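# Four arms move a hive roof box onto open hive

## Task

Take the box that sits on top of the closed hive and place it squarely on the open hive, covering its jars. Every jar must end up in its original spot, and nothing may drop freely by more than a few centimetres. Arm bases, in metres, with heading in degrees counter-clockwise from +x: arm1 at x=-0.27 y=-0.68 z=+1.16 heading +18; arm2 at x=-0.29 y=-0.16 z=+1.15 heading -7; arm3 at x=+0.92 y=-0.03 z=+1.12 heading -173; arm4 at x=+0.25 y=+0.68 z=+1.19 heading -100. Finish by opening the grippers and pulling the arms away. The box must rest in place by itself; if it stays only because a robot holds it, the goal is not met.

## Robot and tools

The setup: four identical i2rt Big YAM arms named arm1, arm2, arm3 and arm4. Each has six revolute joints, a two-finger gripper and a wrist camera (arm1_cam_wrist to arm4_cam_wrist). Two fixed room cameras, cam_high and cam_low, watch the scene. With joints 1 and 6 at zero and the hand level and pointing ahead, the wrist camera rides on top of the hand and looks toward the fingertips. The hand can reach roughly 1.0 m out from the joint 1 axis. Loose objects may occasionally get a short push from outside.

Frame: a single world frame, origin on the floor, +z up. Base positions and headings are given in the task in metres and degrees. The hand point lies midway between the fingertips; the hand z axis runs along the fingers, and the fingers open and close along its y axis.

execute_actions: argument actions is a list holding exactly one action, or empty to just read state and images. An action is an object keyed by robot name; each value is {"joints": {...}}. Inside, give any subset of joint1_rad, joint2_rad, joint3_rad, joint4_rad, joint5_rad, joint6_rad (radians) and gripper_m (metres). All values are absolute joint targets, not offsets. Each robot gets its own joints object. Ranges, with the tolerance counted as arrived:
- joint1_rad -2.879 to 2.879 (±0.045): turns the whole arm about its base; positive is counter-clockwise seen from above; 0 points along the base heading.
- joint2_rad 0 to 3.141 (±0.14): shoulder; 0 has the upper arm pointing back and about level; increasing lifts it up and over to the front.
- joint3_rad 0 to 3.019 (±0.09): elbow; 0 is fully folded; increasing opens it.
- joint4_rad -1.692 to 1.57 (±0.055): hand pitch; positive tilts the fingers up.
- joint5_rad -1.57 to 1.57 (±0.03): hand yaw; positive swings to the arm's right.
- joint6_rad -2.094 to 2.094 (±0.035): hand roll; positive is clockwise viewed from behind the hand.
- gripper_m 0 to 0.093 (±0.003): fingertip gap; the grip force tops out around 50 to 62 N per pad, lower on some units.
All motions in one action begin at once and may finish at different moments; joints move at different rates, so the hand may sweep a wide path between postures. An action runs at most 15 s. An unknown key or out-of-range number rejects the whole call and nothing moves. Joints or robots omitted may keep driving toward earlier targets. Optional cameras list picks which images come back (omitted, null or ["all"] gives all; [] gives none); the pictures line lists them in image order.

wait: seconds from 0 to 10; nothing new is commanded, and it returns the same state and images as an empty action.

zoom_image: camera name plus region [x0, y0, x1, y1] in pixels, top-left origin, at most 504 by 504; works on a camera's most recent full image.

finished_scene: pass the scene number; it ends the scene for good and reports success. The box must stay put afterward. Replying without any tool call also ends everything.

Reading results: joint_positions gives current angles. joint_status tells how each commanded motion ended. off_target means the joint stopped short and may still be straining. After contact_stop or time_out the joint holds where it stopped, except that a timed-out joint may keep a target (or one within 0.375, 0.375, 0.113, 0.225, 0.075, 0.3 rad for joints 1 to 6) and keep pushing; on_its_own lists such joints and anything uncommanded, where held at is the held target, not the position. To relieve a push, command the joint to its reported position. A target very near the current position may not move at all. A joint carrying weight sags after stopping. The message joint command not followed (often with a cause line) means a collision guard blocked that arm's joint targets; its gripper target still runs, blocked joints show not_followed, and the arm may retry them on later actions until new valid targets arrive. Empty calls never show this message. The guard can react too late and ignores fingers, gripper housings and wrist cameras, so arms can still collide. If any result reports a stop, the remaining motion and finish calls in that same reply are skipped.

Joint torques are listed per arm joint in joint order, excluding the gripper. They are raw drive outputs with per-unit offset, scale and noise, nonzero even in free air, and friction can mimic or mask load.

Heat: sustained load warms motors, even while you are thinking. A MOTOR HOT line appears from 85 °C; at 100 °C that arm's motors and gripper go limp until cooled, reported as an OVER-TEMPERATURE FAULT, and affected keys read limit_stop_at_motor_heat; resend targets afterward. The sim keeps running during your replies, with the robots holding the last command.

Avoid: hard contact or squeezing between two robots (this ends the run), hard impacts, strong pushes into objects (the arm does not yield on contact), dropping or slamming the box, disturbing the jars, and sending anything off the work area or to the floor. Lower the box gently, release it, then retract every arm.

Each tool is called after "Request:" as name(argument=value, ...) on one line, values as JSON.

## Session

Request:
execute_actions(actions=[])

Scene clock: 0.00 s.
Joint torques (N m, as the arm reports them, + toward a larger angle): no reading
arm1.joint_positions: joint1_rad=-0.820 joint2_rad=+0.475 joint3_rad=+1.350 joint4_rad=-1.450 joint5_rad=-0.183 joint6_rad=+0.184 gripper_m=+0.095
arm1.joint_status: not commanded
arm1.hand: x=-0.1181 y=-0.7346 z=+1.6811 quat_wxyz=(-0.485, -0.254, -0.837, -0.007) (m; scene frame)
arm2.joint_positions: joint1_rad=-0.118 joint2_rad=+0.444 joint3_rad=+1.449 joint4_rad=-1.336 joint5_rad=+0.184 joint6_rad=-0.493 gripper_m=+0.095
arm2.joint_status: not commanded
arm2.hand: x=-0.1603 y=-0.2276 z=+1.7507 quat_wxyz=(-0.510, +0.044, -0.814, +0.275) (m; scene frame)
arm3.joint_positions: joint1_rad=+0.591 joint2_rad=+0.541 joint3_rad=+1.405 joint4_rad=-1.547 joint5_rad=-0.154 joint6_rad=-0.334 gripper_m=+0.094
arm3.joint_status: not commanded
arm3.hand: x=+0.8044 y=-0.1691 z=+1.6328 quat_wxyz=(-0.149, -0.767, -0.479, +0.400) (m; scene frame)
arm4.joint_positions: joint1_rad=+0.692 joint2_rad=+0.450 joint3_rad=+1.406 joint4_rad=-1.485 joint5_rad=+0.048 joint6_rad=+0.118 gripper_m=+0.095
arm4.joint_status: not commanded
arm4.hand: x=+0.3163 y=+0.5553 z=+1.7336 quat_wxyz=(-0.437, -0.488, -0.714, +0.247) (m; scene frame)
pictures: arm1_cam_wrist, arm2_cam_wrist, arm3_cam_wrist, arm4_cam_wrist, cam_high, cam_low
Images, in order (width x height): arm1_cam_wrist 896x504, arm2_cam_wrist 896x504, arm3_cam_wrist 896x504, arm4_cam_wrist 896x504, cam_high 896x504, cam_low 896x504.

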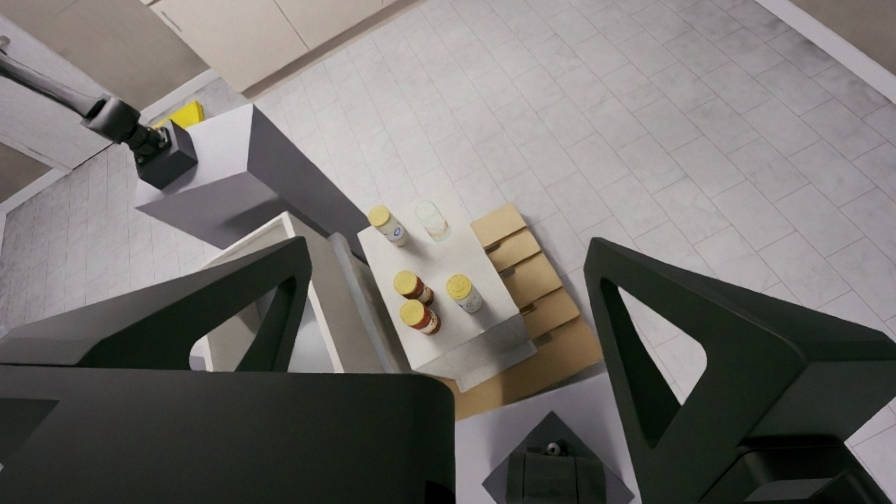

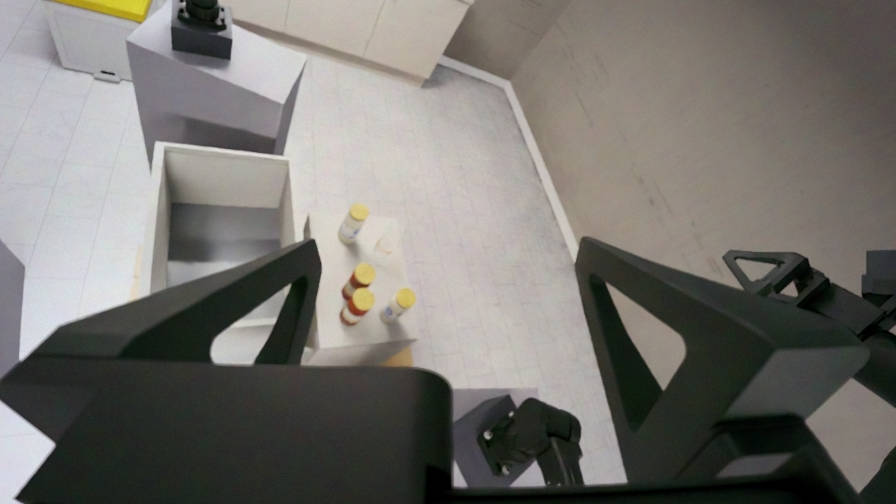

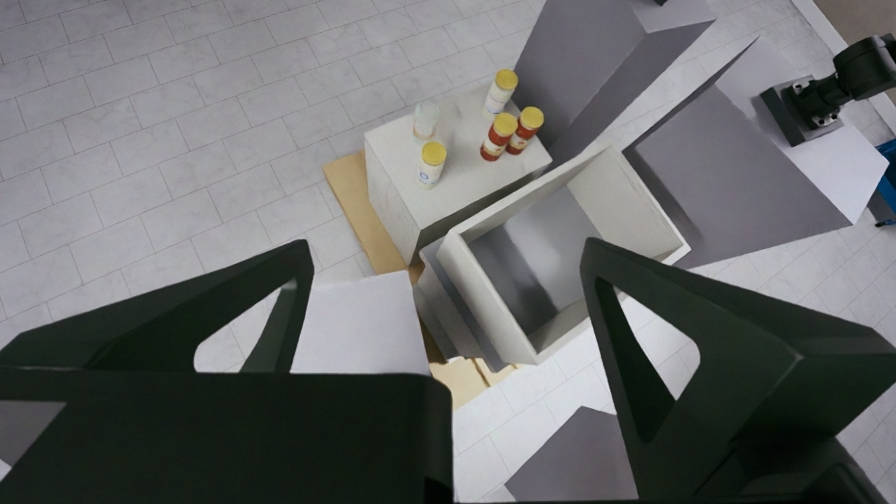

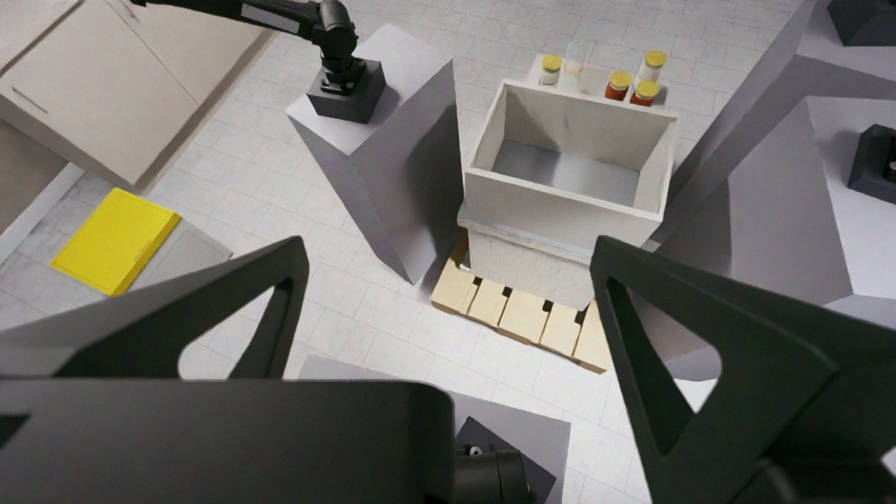

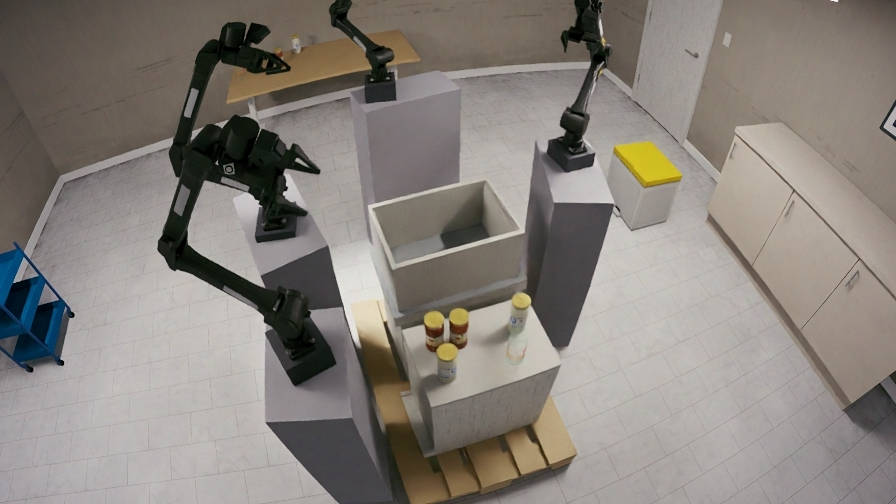

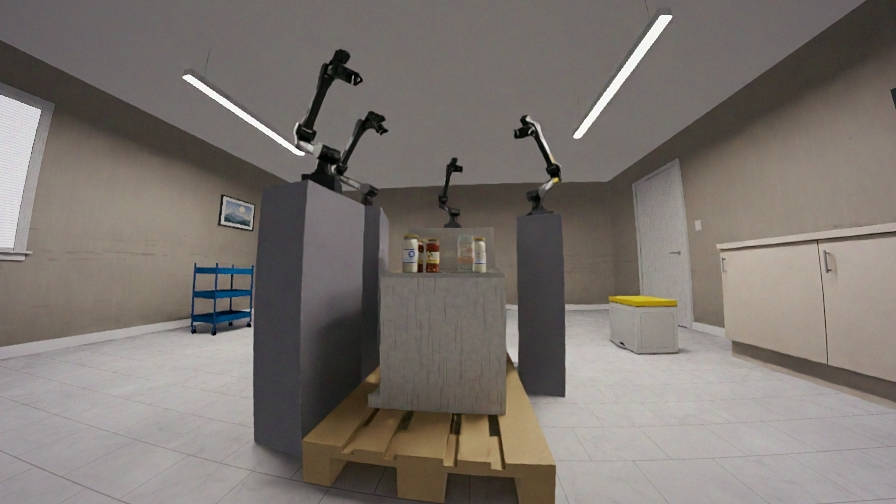

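Request:
execute_actions(actions=[])

Scene clock: 4.10 s.
Joint torques (N m, as the arm reports them, + toward a larger angle): arm1=[-0.81  5.7   9.01  1.97 -0.09 -0.07] | arm2=[-0.09  4.92  9.31  2.7  -0.05  0.14] | arm3=[-0.12  4.    8.81  1.82 -0.07 -0.02] | arm4=[ 1.66  3.55  7.1   1.63  0.   -0.09]
arm1.joint_positions: joint1_rad=-0.820 joint2_rad=+0.475 joint3_rad=+1.350 joint4_rad=-1.450 joint5_rad=-0.183 joint6_rad=+0.184 gripper_m=+0.095
arm1.joint_status: not commanded
arm1.hand: x=-0.1181 y=-0.7346 z=+1.6811 quat_wxyz=(-0.485, -0.254, -0.837, -0.007) (m; scene frame)
arm2.joint_positions: joint1_rad=-0.118 joint2_rad=+0.444 joint3_rad=+1.449 joint4_rad=-1.336 joint5_rad=+0.184 joint6_rad=-0.493 gripper_m=+0.095
arm2.joint_status: not commanded
arm2.hand: x=-0.1603 y=-0.2276 z=+1.7507 quat_wxyz=(-0.510, +0.044, -0.814, +0.275) (m; scene frame)
arm3.joint_positions: joint1_rad=+0.591 joint2_rad=+0.541 joint3_rad=+1.405 joint4_rad=-1.547 joint5_rad=-0.154 joint6_rad=-0.334 gripper_m=+0.094
arm3.joint_status: not commanded
arm3.hand: x=+0.8044 y=-0.1691 z=+1.6328 quat_wxyz=(-0.149, -0.767, -0.479, +0.400) (m; scene frame)
arm4.joint_positions: joint1_rad=+0.692 joint2_rad=+0.450 joint3_rad=+1.406 joint4_rad=-1.485 joint5_rad=+0.048 joint6_rad=+0.118 gripper_m=+0.095
arm4.joint_status: not commanded
arm4.hand: x=+0.3163 y=+0.5553 z=+1.7336 quat_wxyz=(-0.437, -0.488, -0.714, +0.247) (m; scene frame)
pictures: arm1_cam_wrist, arm2_cam_wrist, arm3_cam_wrist, arm4_cam_wrist, cam_high, cam_low
Images, in order (width x height): arm1_cam_wrist 896x504, arm2_cam_wrist 896x504, arm3_cam_wrist 896x504, arm4_cam_wrist 896x504, cam_high 896x504, cam_low 896x504.

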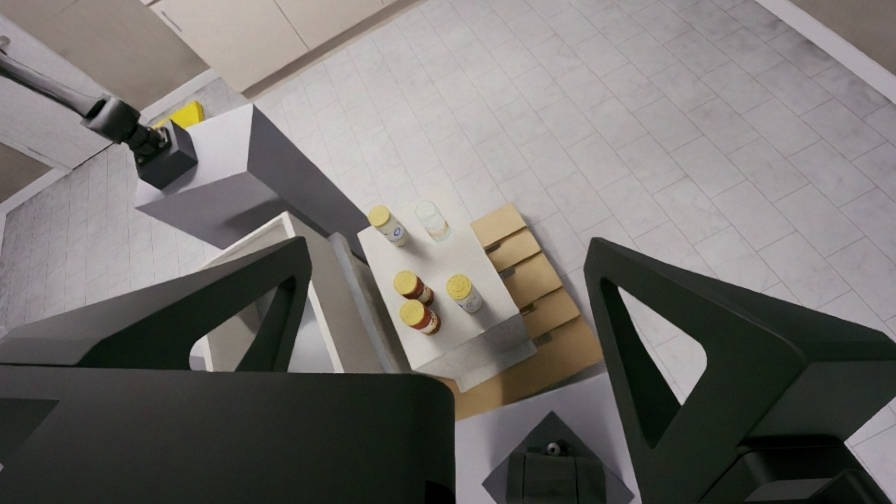

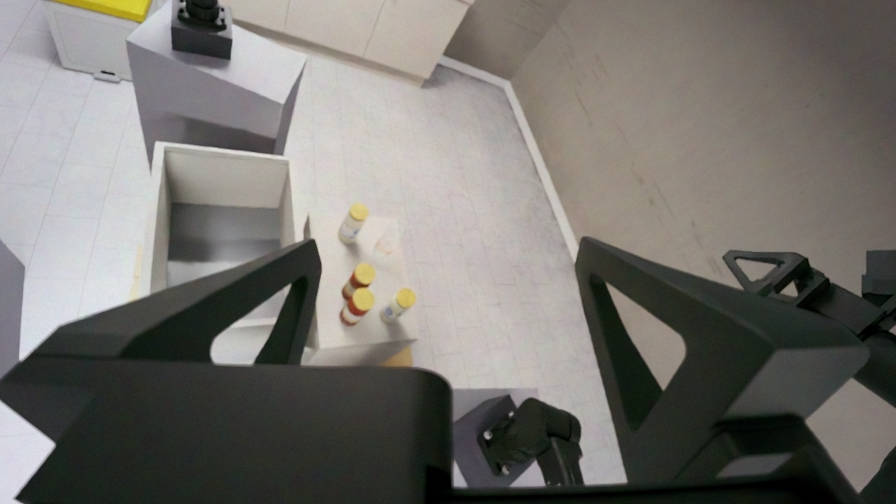

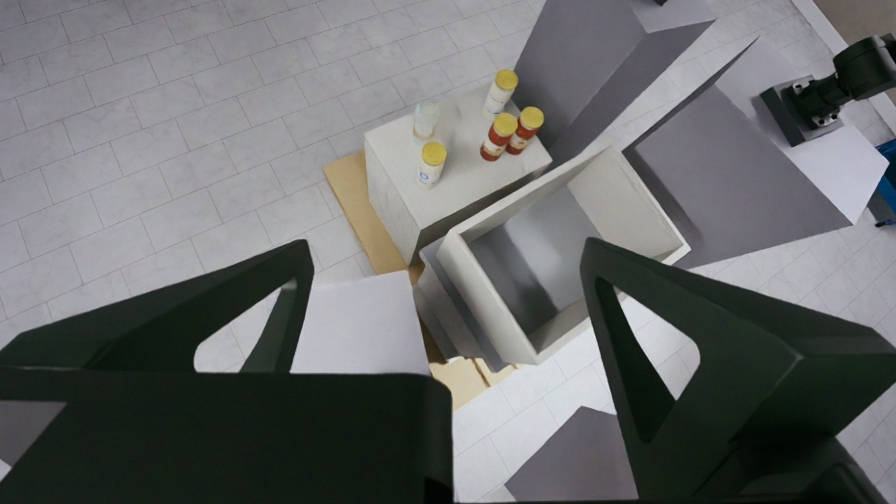

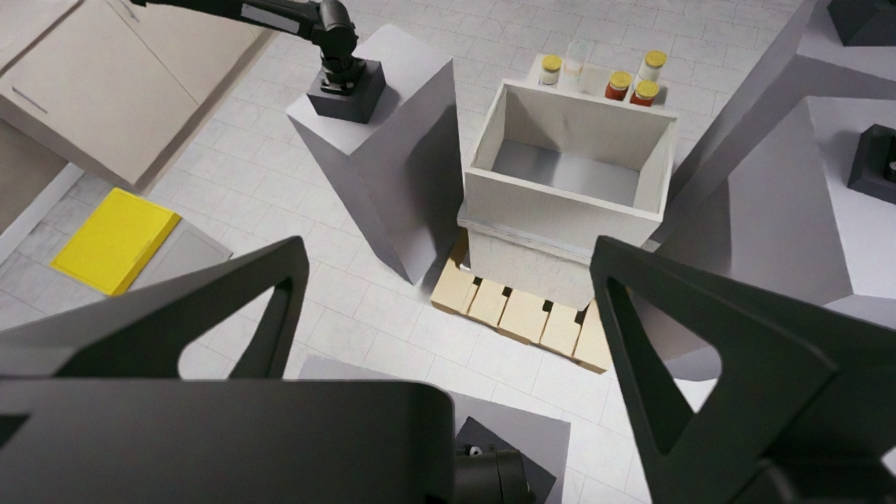

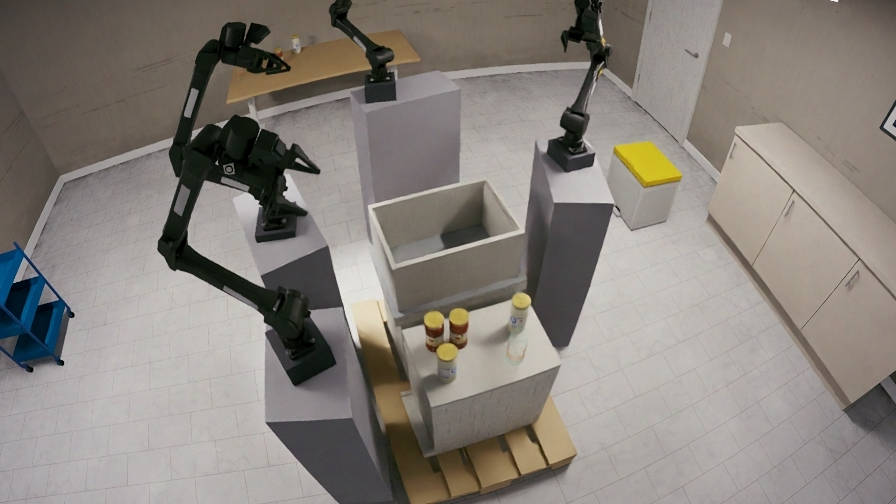

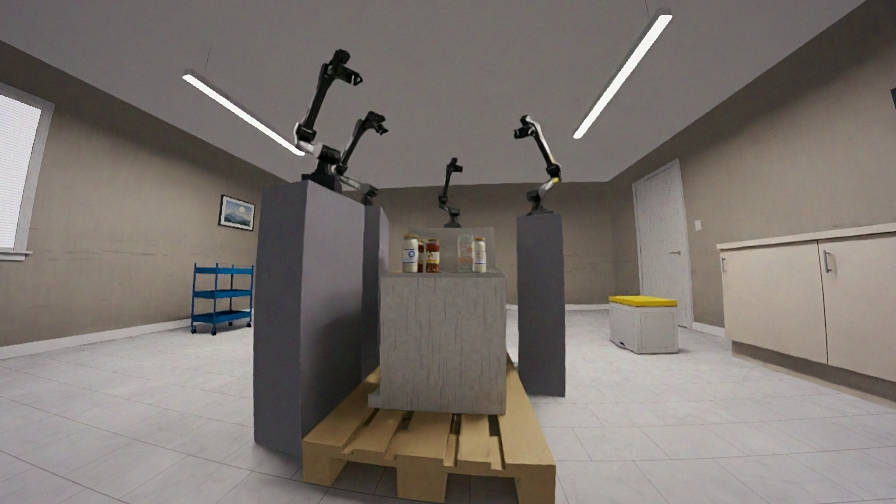

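Request:
zoom_image(camera="cam_high", region=[320, 150, 620, 480])

Request:
zoom_image(camera="arm3_cam_wrist", region=[320, 50, 720, 400])

Request:
zoom_image(camera="cam_low", region=[340, 200, 560, 320])

Region (320, 150, 620, 480) of cam_high's 896x504 image, scaled by 1.527, with more detail than that image has; it fills the left 458 columns of this view, and the rest is white.

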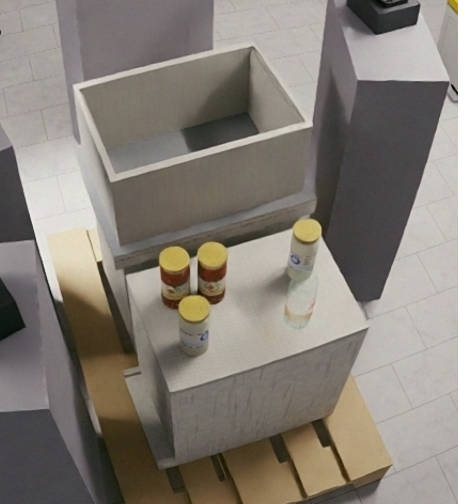

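Region (320, 50, 720, 400) of arm3_cam_wrist's 896x504 image, scaled by 1.260, with more detail than that image has; it fills the top 441 rows of this view, and the rest is white.

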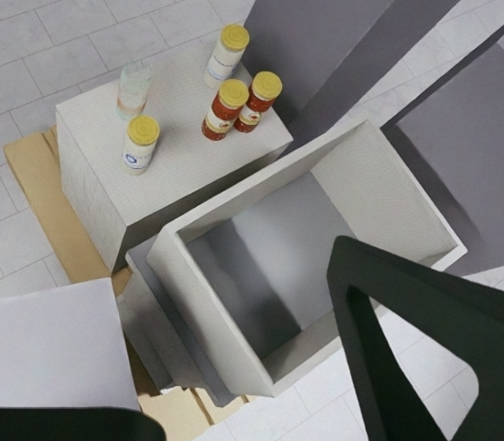

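Region (340, 200, 560, 320) of cam_low's 896x504 image, scaled by 2.291, with more detail than that image has; it fills the top 275 rows of this view, and the rest is white.

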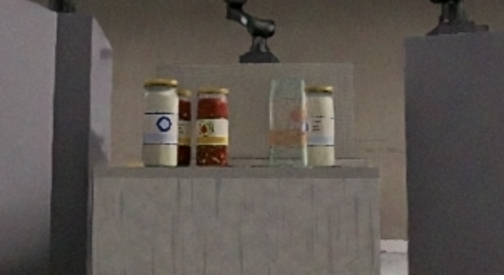

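Request:
execute_actions(actions=[{"arm2":{"joints":{"joint1_rad":0.016,"joint2_rad":1.70,"joint3_rad":0.865,"joint4_rad":-0.715,"joint5_rad":0,"joint6_rad":1.385}},"arm3":{"joints":{"joint1_rad":0.282,"joint2_rad":1.535,"joint3_rad":0.805,"joint4_rad":-0.805,"joint5_rad":0,"joint6_rad":-1.24}}}], cameras=["arm2_cam_wrist","arm3_cam_wrist","cam_high"])

Scene clock: 26.33 s.
Joint torques (N m, as the arm reports them, + toward a larger angle): arm1=[-0.87  5.22  8.82  1.8  -0.1  -0.05] | arm2=[ 0.44 -9.68  7.29  1.42 -0.11  0.27] | arm3=[-0.04 -8.25  7.43  0.96  0.05 -0.17] | arm4=[ 1.7   3.57  7.12  1.64  0.01 -0.09]
arm1.joint_positions: joint1_rad=-0.820 joint2_rad=+0.475 joint3_rad=+1.350 joint4_rad=-1.450 joint5_rad=-0.183 joint6_rad=+0.184 gripper_m=+0.095
arm1.joint_status: not commanded
arm1.hand: x=-0.1181 y=-0.7346 z=+1.6811 quat_wxyz=(-0.485, -0.254, -0.837, -0.007) (m; scene frame)
arm2.joint_positions: joint1_rad=+0.010 joint2_rad=+1.704 joint3_rad=+0.856 joint4_rad=-0.731 joint5_rad=+0.003 joint6_rad=+1.370 gripper_m=+0.095
arm2.joint_status: all done
arm2.hand: x=+0.0927 y=-0.2025 z=+1.1165 quat_wxyz=(+0.008, -0.678, -0.735, +0.001) (m; scene frame)
arm3.joint_positions: joint1_rad=+0.282 joint2_rad=+1.526 joint3_rad=+0.794 joint4_rad=-0.823 joint5_rad=-0.003 joint6_rad=-1.225 gripper_m=+0.094
arm3.joint_status: all done
arm3.hand: x=+0.5908 y=-0.1764 z=+1.1205 quat_wxyz=(+0.000, -0.687, -0.727, +0.001) (m; scene frame)
arm4.joint_positions: joint1_rad=+0.692 joint2_rad=+0.450 joint3_rad=+1.406 joint4_rad=-1.485 joint5_rad=+0.048 joint6_rad=+0.118 gripper_m=+0.095
arm4.joint_status: not commanded
arm4.hand: x=+0.3163 y=+0.5553 z=+1.7336 quat_wxyz=(-0.437, -0.488, -0.714, +0.247) (m; scene frame)
pictures: arm2_cam_wrist, arm3_cam_wrist, cam_high
Images, in order (width x height): arm2_cam_wrist 896x504, arm3_cam_wrist 896x504, cam_high 896x504.

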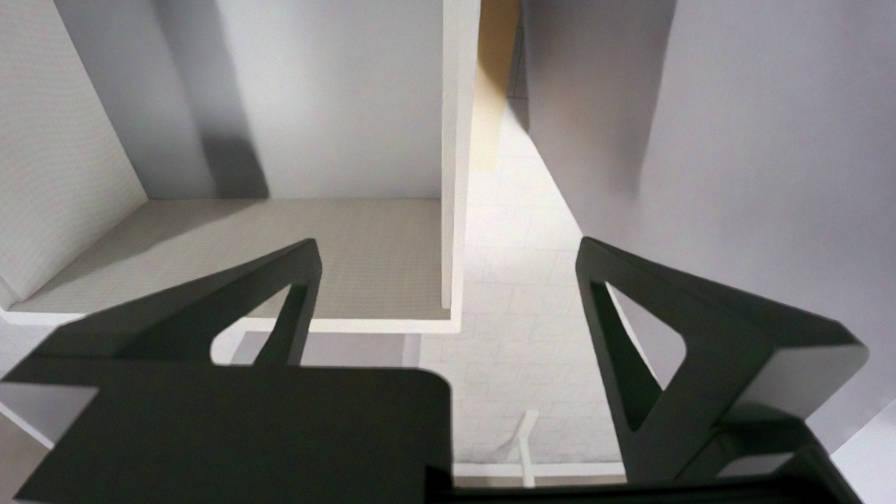

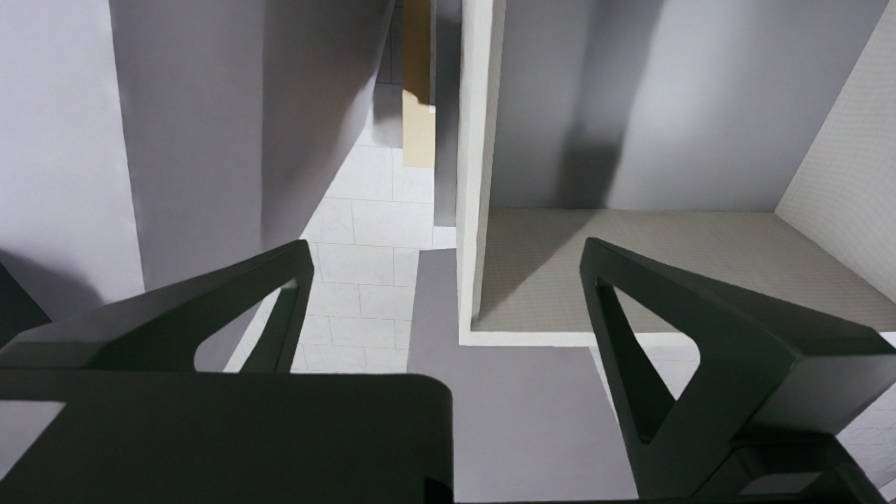

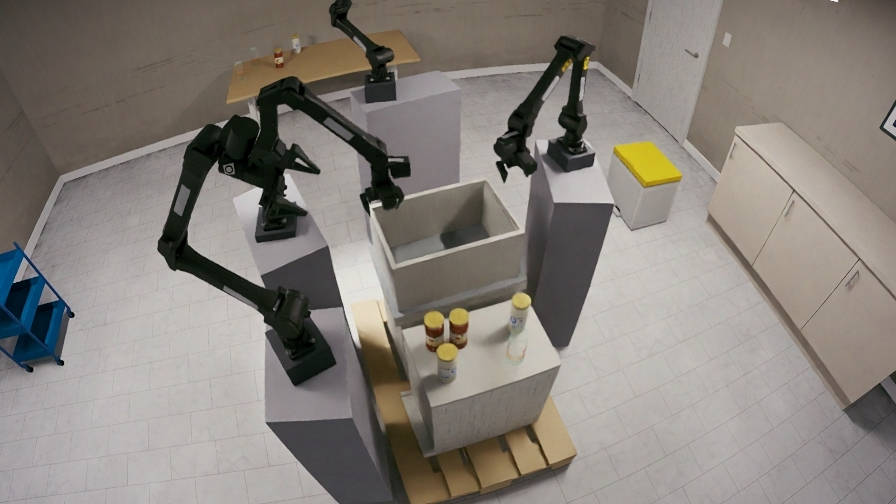

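Request:
execute_actions(actions=[{"arm2":{"joints":{"joint1_rad":0.036,"joint2_rad":2.0,"joint3_rad":0.813,"joint4_rad":-0.358,"joint5_rad":0,"joint6_rad":1.42}},"arm3":{"joints":{"joint1_rad":0.218,"joint2_rad":1.865,"joint3_rad":0.76,"joint4_rad":-0.432,"joint5_rad":0,"joint6_rad":-1.305}}}], cameras=["arm2_cam_wrist","arm3_cam_wrist","cam_high"])

Scene clock: 40.30 s.
Joint torques (N m, as the arm reports them, + toward a larger angle): arm1=[-0.65  5.54  8.8   1.87 -0.1  -0.05] | arm2=[  0.47 -11.51   3.84   1.54  -0.11   0.25] | arm3=[  0.03 -11.13   4.11   1.01   0.03  -0.17] | arm4=[ 1.76  3.49  7.12  1.63  0.   -0.09]
arm1.joint_positions: joint1_rad=-0.820 joint2_rad=+0.475 joint3_rad=+1.350 joint4_rad=-1.450 joint5_rad=-0.183 joint6_rad=+0.184 gripper_m=+0.095
arm1.joint_status: not commanded
arm1.hand: x=-0.1181 y=-0.7346 z=+1.6811 quat_wxyz=(-0.485, -0.254, -0.837, -0.007) (m; scene frame)
arm2.joint_positions: joint1_rad=+0.028 joint2_rad=+2.014 joint3_rad=+0.811 joint4_rad=-0.375 joint5_rad=+0.003 joint6_rad=+1.406 gripper_m=+0.095
arm2.joint_status: all done
arm2.hand: x=+0.0843 y=-0.1934 z=+0.9934 quat_wxyz=(+0.007, -0.685, -0.729, +0.001) (m; scene frame)
arm3.joint_positions: joint1_rad=+0.216 joint2_rad=+1.866 joint3_rad=+0.758 joint4_rad=-0.451 joint5_rad=-0.003 joint6_rad=-1.289 gripper_m=+0.094
arm3.joint_status: all done
arm3.hand: x=+0.5744 y=-0.1563 z=+0.9951 quat_wxyz=(-0.001, -0.687, -0.726, -0.001) (m; scene frame)
arm4.joint_positions: joint1_rad=+0.692 joint2_rad=+0.450 joint3_rad=+1.406 joint4_rad=-1.485 joint5_rad=+0.048 joint6_rad=+0.118 gripper_m=+0.095
arm4.joint_status: not commanded
arm4.hand: x=+0.3163 y=+0.5553 z=+1.7336 quat_wxyz=(-0.437, -0.488, -0.714, +0.247) (m; scene frame)
pictures: arm2_cam_wrist, arm3_cam_wrist, cam_high
Images, in order (width x height): arm2_cam_wrist 896x504, arm3_cam_wrist 896x504, cam_high 896x504.

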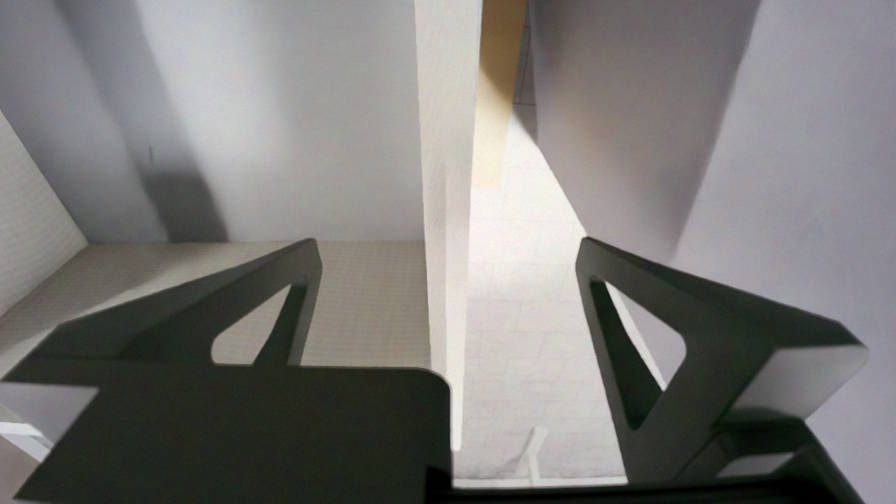

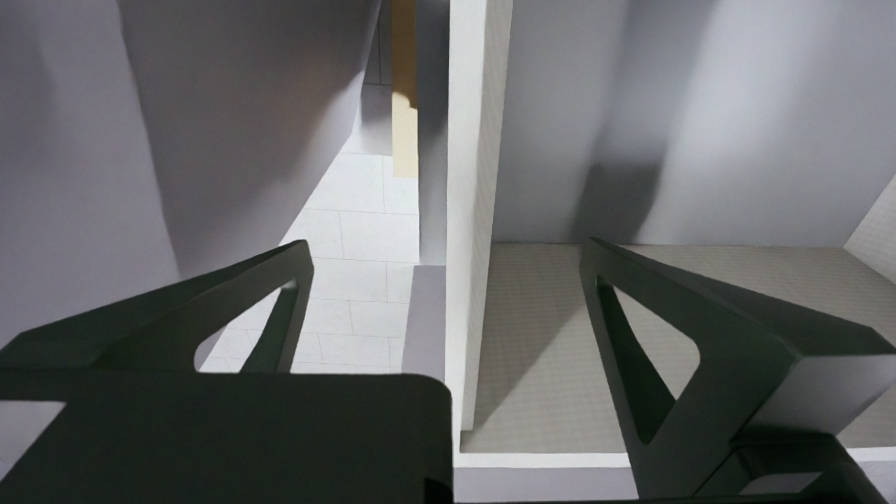

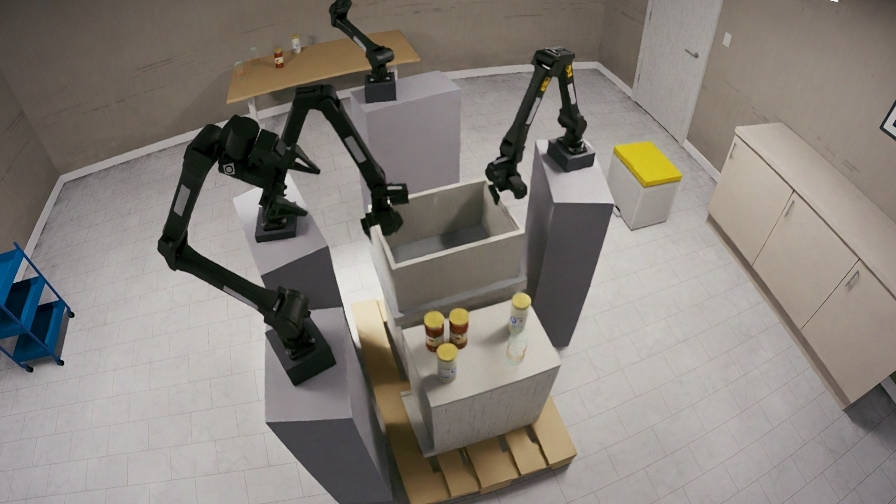

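Request:
execute_actions(actions=[{"arm2":{"joints":{"joint2_rad":2.198,"joint3_rad":0.863,"joint4_rad":-0.199,"gripper_m":0.065}},"arm3":{"joints":{"joint1_rad":0.205,"joint2_rad":2.075,"joint3_rad":0.813,"joint4_rad":-0.262,"gripper_m":0.065}}}], cameras=["arm2_cam_wrist","arm3_cam_wrist","cam_high"])

Scene clock: 46.80 s.
Joint torques (N m, as the arm reports them, + toward a larger angle): arm1=[-0.8   5.32  8.86  1.89 -0.12 -0.03] | arm2=[  0.49 -11.79   3.61   1.43  -0.11   0.24] | arm3=[ -0.64 -12.01   3.26   0.98   0.03  -0.16] | arm4=[ 1.72  3.58  7.14  1.62  0.01 -0.09]
arm1.joint_positions: joint1_rad=-0.820 joint2_rad=+0.475 joint3_rad=+1.350 joint4_rad=-1.450 joint5_rad=-0.183 joint6_rad=+0.184 gripper_m=+0.095
arm1.joint_status: not commanded
arm1.hand: x=-0.1181 y=-0.7346 z=+1.6811 quat_wxyz=(-0.485, -0.254, -0.837, -0.007) (m; scene frame)
arm2.joint_positions: joint1_rad=+0.028 joint2_rad=+2.212 joint3_rad=+0.848 joint4_rad=-0.215 joint5_rad=+0.003 joint6_rad=+1.407 gripper_m=+0.065
arm2.joint_status: all done
arm2.hand: x=+0.0818 y=-0.1924 z=+0.9257 quat_wxyz=(+0.008, -0.685, -0.729, +0.001) (m; scene frame)
arm3.joint_positions: joint1_rad=+0.213 joint2_rad=+2.078 joint3_rad=+0.807 joint4_rad=-0.280 joint5_rad=-0.003 joint6_rad=-1.290 gripper_m=+0.065
arm3.joint_status: all done
arm3.hand: x=+0.5634 y=-0.1587 z=+0.9274 quat_wxyz=(+0.001, -0.688, -0.726, +0.002) (m; scene frame)
arm4.joint_positions: joint1_rad=+0.692 joint2_rad=+0.450 joint3_rad=+1.406 joint4_rad=-1.485 joint5_rad=+0.048 joint6_rad=+0.118 gripper_m=+0.095
arm4.joint_status: not commanded
arm4.hand: x=+0.3163 y=+0.5553 z=+1.7336 quat_wxyz=(-0.437, -0.488, -0.714, +0.247) (m; scene frame)
pictures: arm2_cam_wrist, arm3_cam_wrist, cam_high
Images, in order (width x height): arm2_cam_wrist 896x504, arm3_cam_wrist 896x504, cam_high 896x504.

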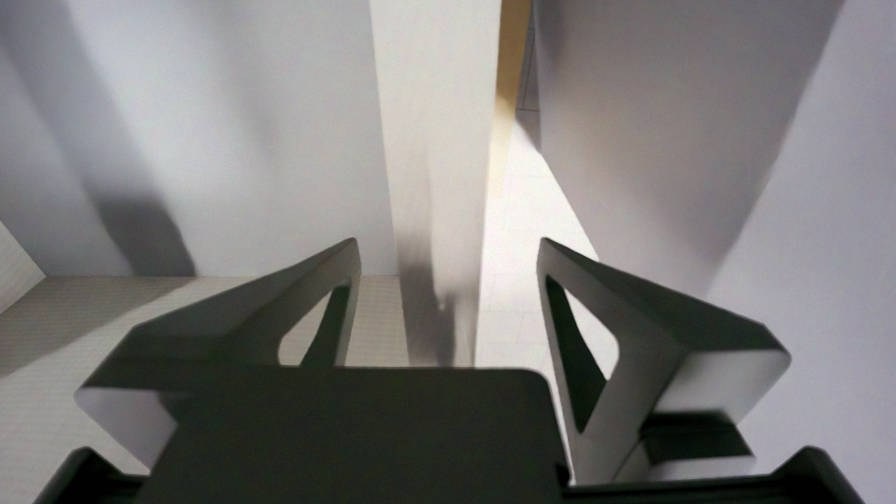

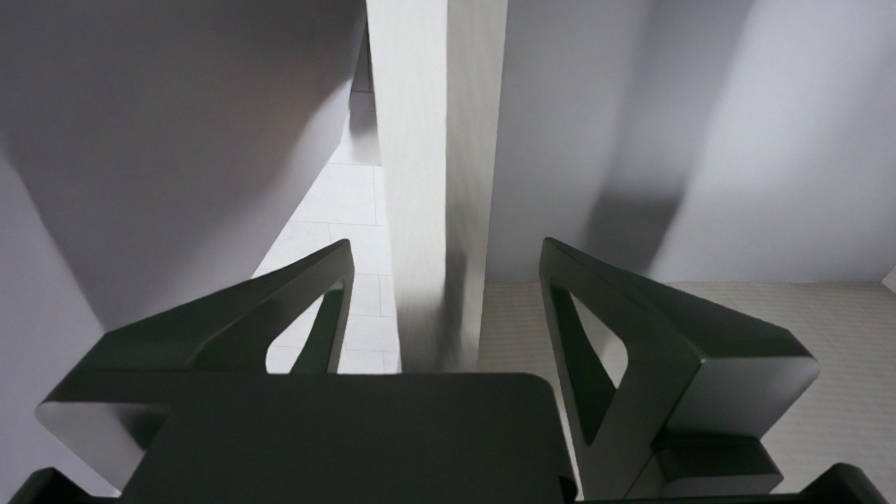

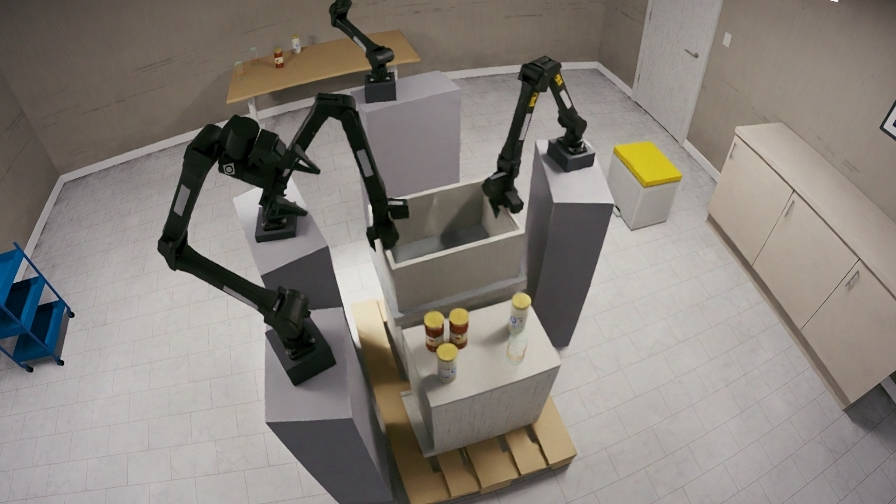

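Request:
execute_actions(actions=[{"arm2":{"joints":{"gripper_m":0.0}},"arm3":{"joints":{"gripper_m":0.0}}}], cameras=["cam_high"])

Request:
zoom_image(camera="cam_high", region=[340, 160, 560, 320])

Scene clock: 48.03 s.
Joint torques (N m, as the arm reports them, + toward a larger angle): arm1=[-0.67  5.32  8.82  1.85 -0.12 -0.04] | arm2=[  0.55 -12.31   3.33   1.22  -0.03   0.23] | arm3=[ -0.62 -12.33   3.23   0.94   0.04  -0.17] | arm4=[ 1.68  3.59  7.13  1.63  0.   -0.08]
arm1.joint_positions: joint1_rad=-0.820 joint2_rad=+0.475 joint3_rad=+1.350 joint4_rad=-1.450 joint5_rad=-0.183 joint6_rad=+0.184 gripper_m=+0.095
arm1.joint_status: not commanded
arm1.hand: x=-0.1181 y=-0.7346 z=+1.6811 quat_wxyz=(-0.485, -0.254, -0.837, -0.007) (m; scene frame)
arm2.joint_positions: joint1_rad=+0.028 joint2_rad=+2.212 joint3_rad=+0.852 joint4_rad=-0.209 joint5_rad=+0.001 joint6_rad=+1.407 gripper_m=+0.018
arm2.joint_status: gripper_m off_target (ended at +0.018, target +0.000)
arm2.hand: x=+0.0853 y=-0.1925 z=+0.9260 quat_wxyz=(+0.005, -0.685, -0.728, -0.002) (m; scene frame)
arm3.joint_positions: joint1_rad=+0.213 joint2_rad=+2.078 joint3_rad=+0.807 joint4_rad=-0.279 joint5_rad=-0.003 joint6_rad=-1.290 gripper_m=+0.018
arm3.joint_status: gripper_m off_target (ended at +0.018, target +0.000)
arm3.hand: x=+0.5634 y=-0.1588 z=+0.9273 quat_wxyz=(+0.001, -0.688, -0.725, +0.003) (m; scene frame)
arm4.joint_positions: joint1_rad=+0.692 joint2_rad=+0.450 joint3_rad=+1.406 joint4_rad=-1.485 joint5_rad=+0.048 joint6_rad=+0.118 gripper_m=+0.095
arm4.joint_status: not commanded
arm4.hand: x=+0.3163 y=+0.5553 z=+1.7336 quat_wxyz=(-0.437, -0.488, -0.714, +0.247) (m; scene frame)
pictures: cam_high
Images, in order (width x height): cam_high 896x504.

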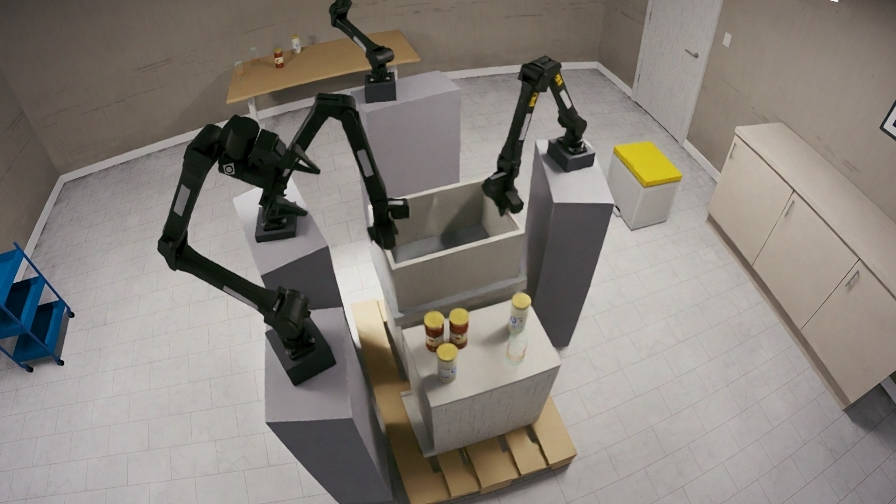

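Region (340, 160, 560, 320) of cam_high's 896x504 image, scaled by 2.291, with more detail than that image has; it fills the top 367 rows of this view, and the rest is white.

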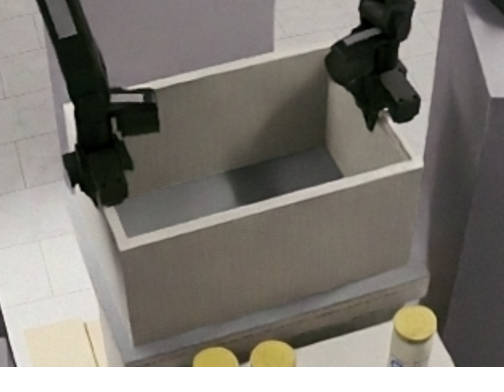

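Request:
execute_actions(actions=[{"arm2":{"joints":{"joint2_rad":1.855,"joint3_rad":0.825,"joint4_rad":-0.44}},"arm3":{"joints":{"joint2_rad":1.75,"joint3_rad":0.813,"joint4_rad":-0.537}}}], cameras=["cam_high","cam_low"])

Scene clock: 51.83 s.
Joint torques (N m, as the arm reports them, + toward a larger angle): arm1=[-0.59  5.3   8.86  1.87 -0.12 -0.01] | arm2=[  0.03 -15.25   6.61   0.77  -0.3    0.23] | arm3=[ -0.32 -15.15   6.82  -0.23   0.2   -0.14] | arm4=[ 1.81  3.54  7.12  1.62  0.01 -0.09]
arm1.joint_positions: joint1_rad=-0.820 joint2_rad=+0.475 joint3_rad=+1.350 joint4_rad=-1.450 joint5_rad=-0.183 joint6_rad=+0.184 gripper_m=+0.095
arm1.joint_status: not commanded
arm1.hand: x=-0.1181 y=-0.7346 z=+1.6811 quat_wxyz=(-0.485, -0.254, -0.837, -0.007) (m; scene frame)
arm2.joint_positions: joint1_rad=+0.030 joint2_rad=+1.928 joint3_rad=+0.800 joint4_rad=-0.437 joint5_rad=+0.007 joint6_rad=+1.407 gripper_m=+0.018
arm2.joint_status: all done
arm2.hand: x=+0.0862 y=-0.1939 z=+1.0228 quat_wxyz=(+0.000, -0.684, -0.729, -0.001) (m; scene frame)
arm3.joint_positions: joint1_rad=+0.206 joint2_rad=+1.804 joint3_rad=+0.785 joint4_rad=-0.526 joint5_rad=-0.008 joint6_rad=-1.294 gripper_m=+0.018
arm3.joint_status: all done
arm3.hand: x=+0.5628 y=-0.1576 z=+1.0216 quat_wxyz=(+0.000, -0.689, -0.725, +0.006) (m; scene frame)
arm4.joint_positions: joint1_rad=+0.692 joint2_rad=+0.450 joint3_rad=+1.406 joint4_rad=-1.485 joint5_rad=+0.048 joint6_rad=+0.118 gripper_m=+0.095
arm4.joint_status: not commanded
arm4.hand: x=+0.3163 y=+0.5553 z=+1.7336 quat_wxyz=(-0.437, -0.488, -0.714, +0.247) (m; scene frame)
pictures: cam_high, cam_low
Images, in order (width x height): cam_high 896x504, cam_low 896x504.

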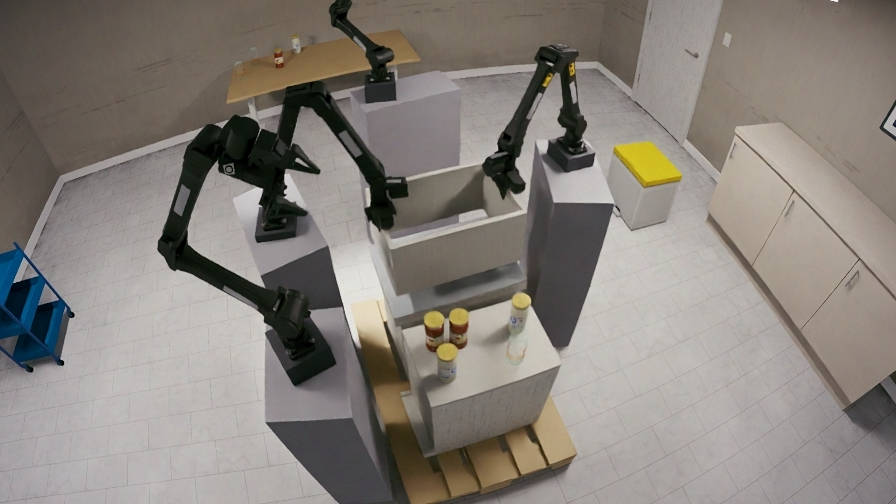

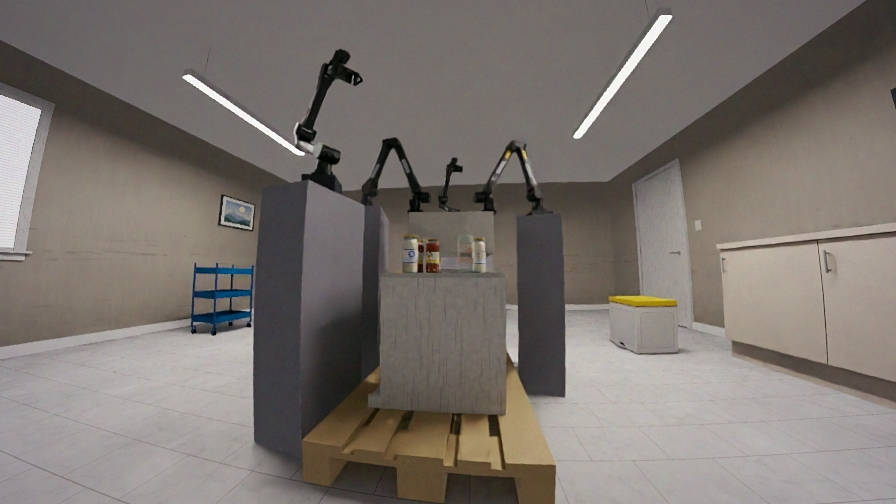

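Request:
execute_actions(actions=[{"arm2":{"joints":{"joint1_rad":-0.104,"joint2_rad":1.615,"joint3_rad":0.895,"joint4_rad":-0.747,"joint6_rad":1.263}},"arm3":{"joints":{"joint1_rad":0.338,"joint2_rad":1.56,"joint3_rad":0.957,"joint4_rad":-0.865,"joint6_rad":-1.174}}}], cameras=["arm1_cam_wrist","cam_high","cam_low"])

Request:
zoom_image(camera="arm1_cam_wrist", region=[320, 170, 600, 400])

Scene clock: 58.43 s.
Joint torques (N m, as the arm reports them, + toward a larger angle): arm1=[-0.59  5.65  8.91  1.82 -0.11 -0.04] | arm2=[  0.09 -12.91  12.38  -0.3   -0.17   0.05] | arm3=[  0.3  -14.42  10.93  -1.22  -0.14  -0.12] | arm4=[ 1.72  3.58  7.1   1.63  0.01 -0.09]
arm1.joint_positions: joint1_rad=-0.820 joint2_rad=+0.475 joint3_rad=+1.350 joint4_rad=-1.450 joint5_rad=-0.183 joint6_rad=+0.184 gripper_m=+0.095
arm1.joint_status: not commanded
arm1.hand: x=-0.1181 y=-0.7346 z=+1.6811 quat_wxyz=(-0.485, -0.254, -0.837, -0.007) (m; scene frame)
arm2.joint_positions: joint1_rad=-0.107 joint2_rad=+1.670 joint3_rad=+0.832 joint4_rad=-0.716 joint5_rad=+0.004 joint6_rad=+1.267 gripper_m=+0.018
arm2.joint_status: all done
arm2.hand: x=+0.0810 y=-0.2468 z=+1.1224 quat_wxyz=(-0.003, -0.683, -0.730, -0.005) (m; scene frame)
arm3.joint_positions: joint1_rad=+0.332 joint2_rad=+1.609 joint3_rad=+0.901 joint4_rad=-0.830 joint5_rad=+0.002 joint6_rad=-1.164 gripper_m=+0.018
arm3.joint_status: all done
arm3.hand: x=+0.5606 y=-0.2103 z=+1.1212 quat_wxyz=(+0.004, -0.690, -0.723, +0.008) (m; scene frame)
arm4.joint_positions: joint1_rad=+0.692 joint2_rad=+0.450 joint3_rad=+1.406 joint4_rad=-1.485 joint5_rad=+0.048 joint6_rad=+0.118 gripper_m=+0.095
arm4.joint_status: not commanded
arm4.hand: x=+0.3163 y=+0.5553 z=+1.7336 quat_wxyz=(-0.437, -0.488, -0.714, +0.247) (m; scene frame)
pictures: arm1_cam_wrist, cam_high, cam_low
Images, in order (width x height): arm1_cam_wrist 896x504, cam_high 896x504, cam_low 896x504.

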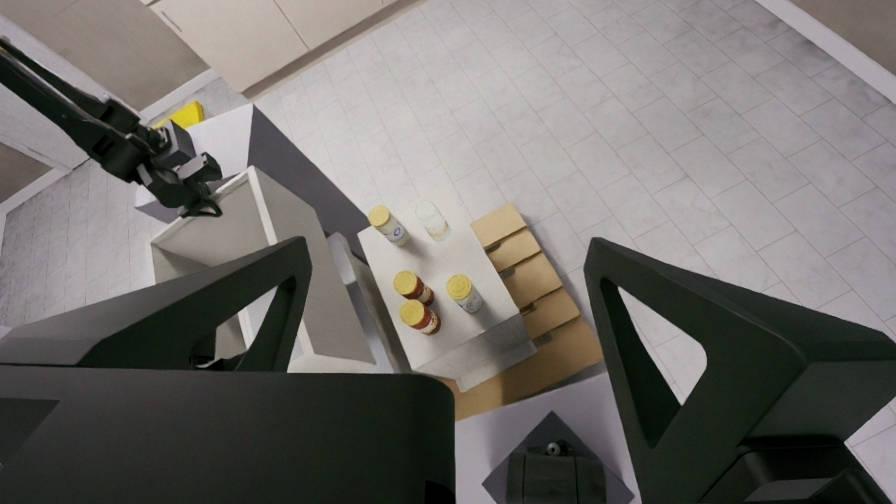

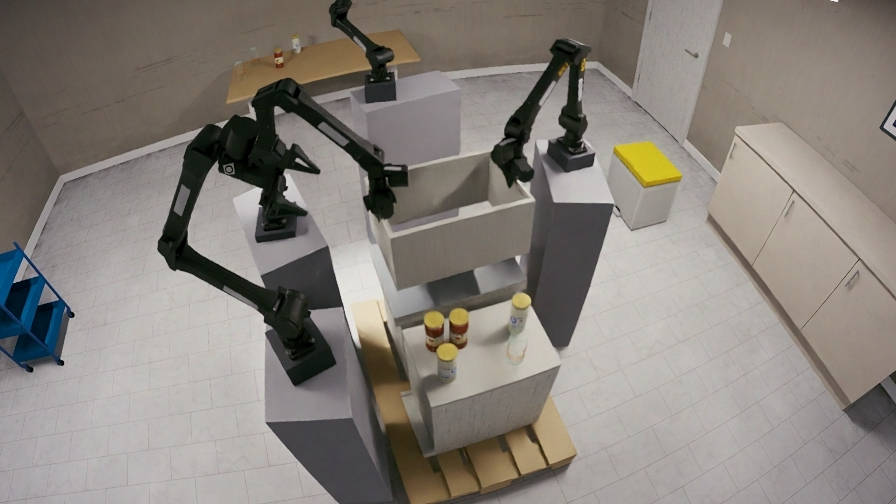

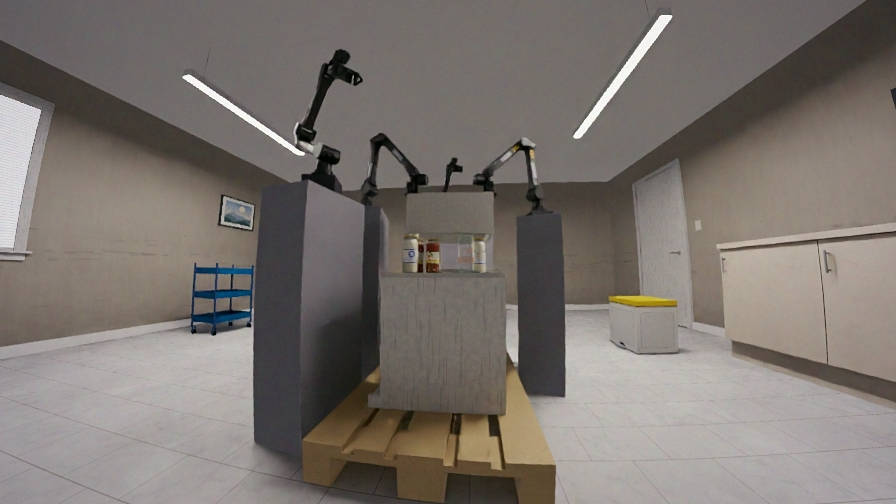

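Region (320, 170, 600, 400) of arm1_cam_wrist's 896x504 image, scaled by 1.800, with more detail than that image has; it fills the top 414 rows of this view, and the rest is white.

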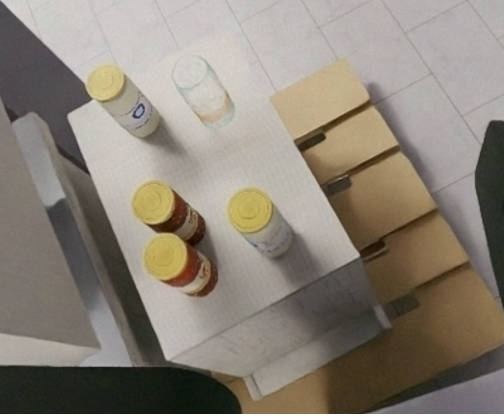

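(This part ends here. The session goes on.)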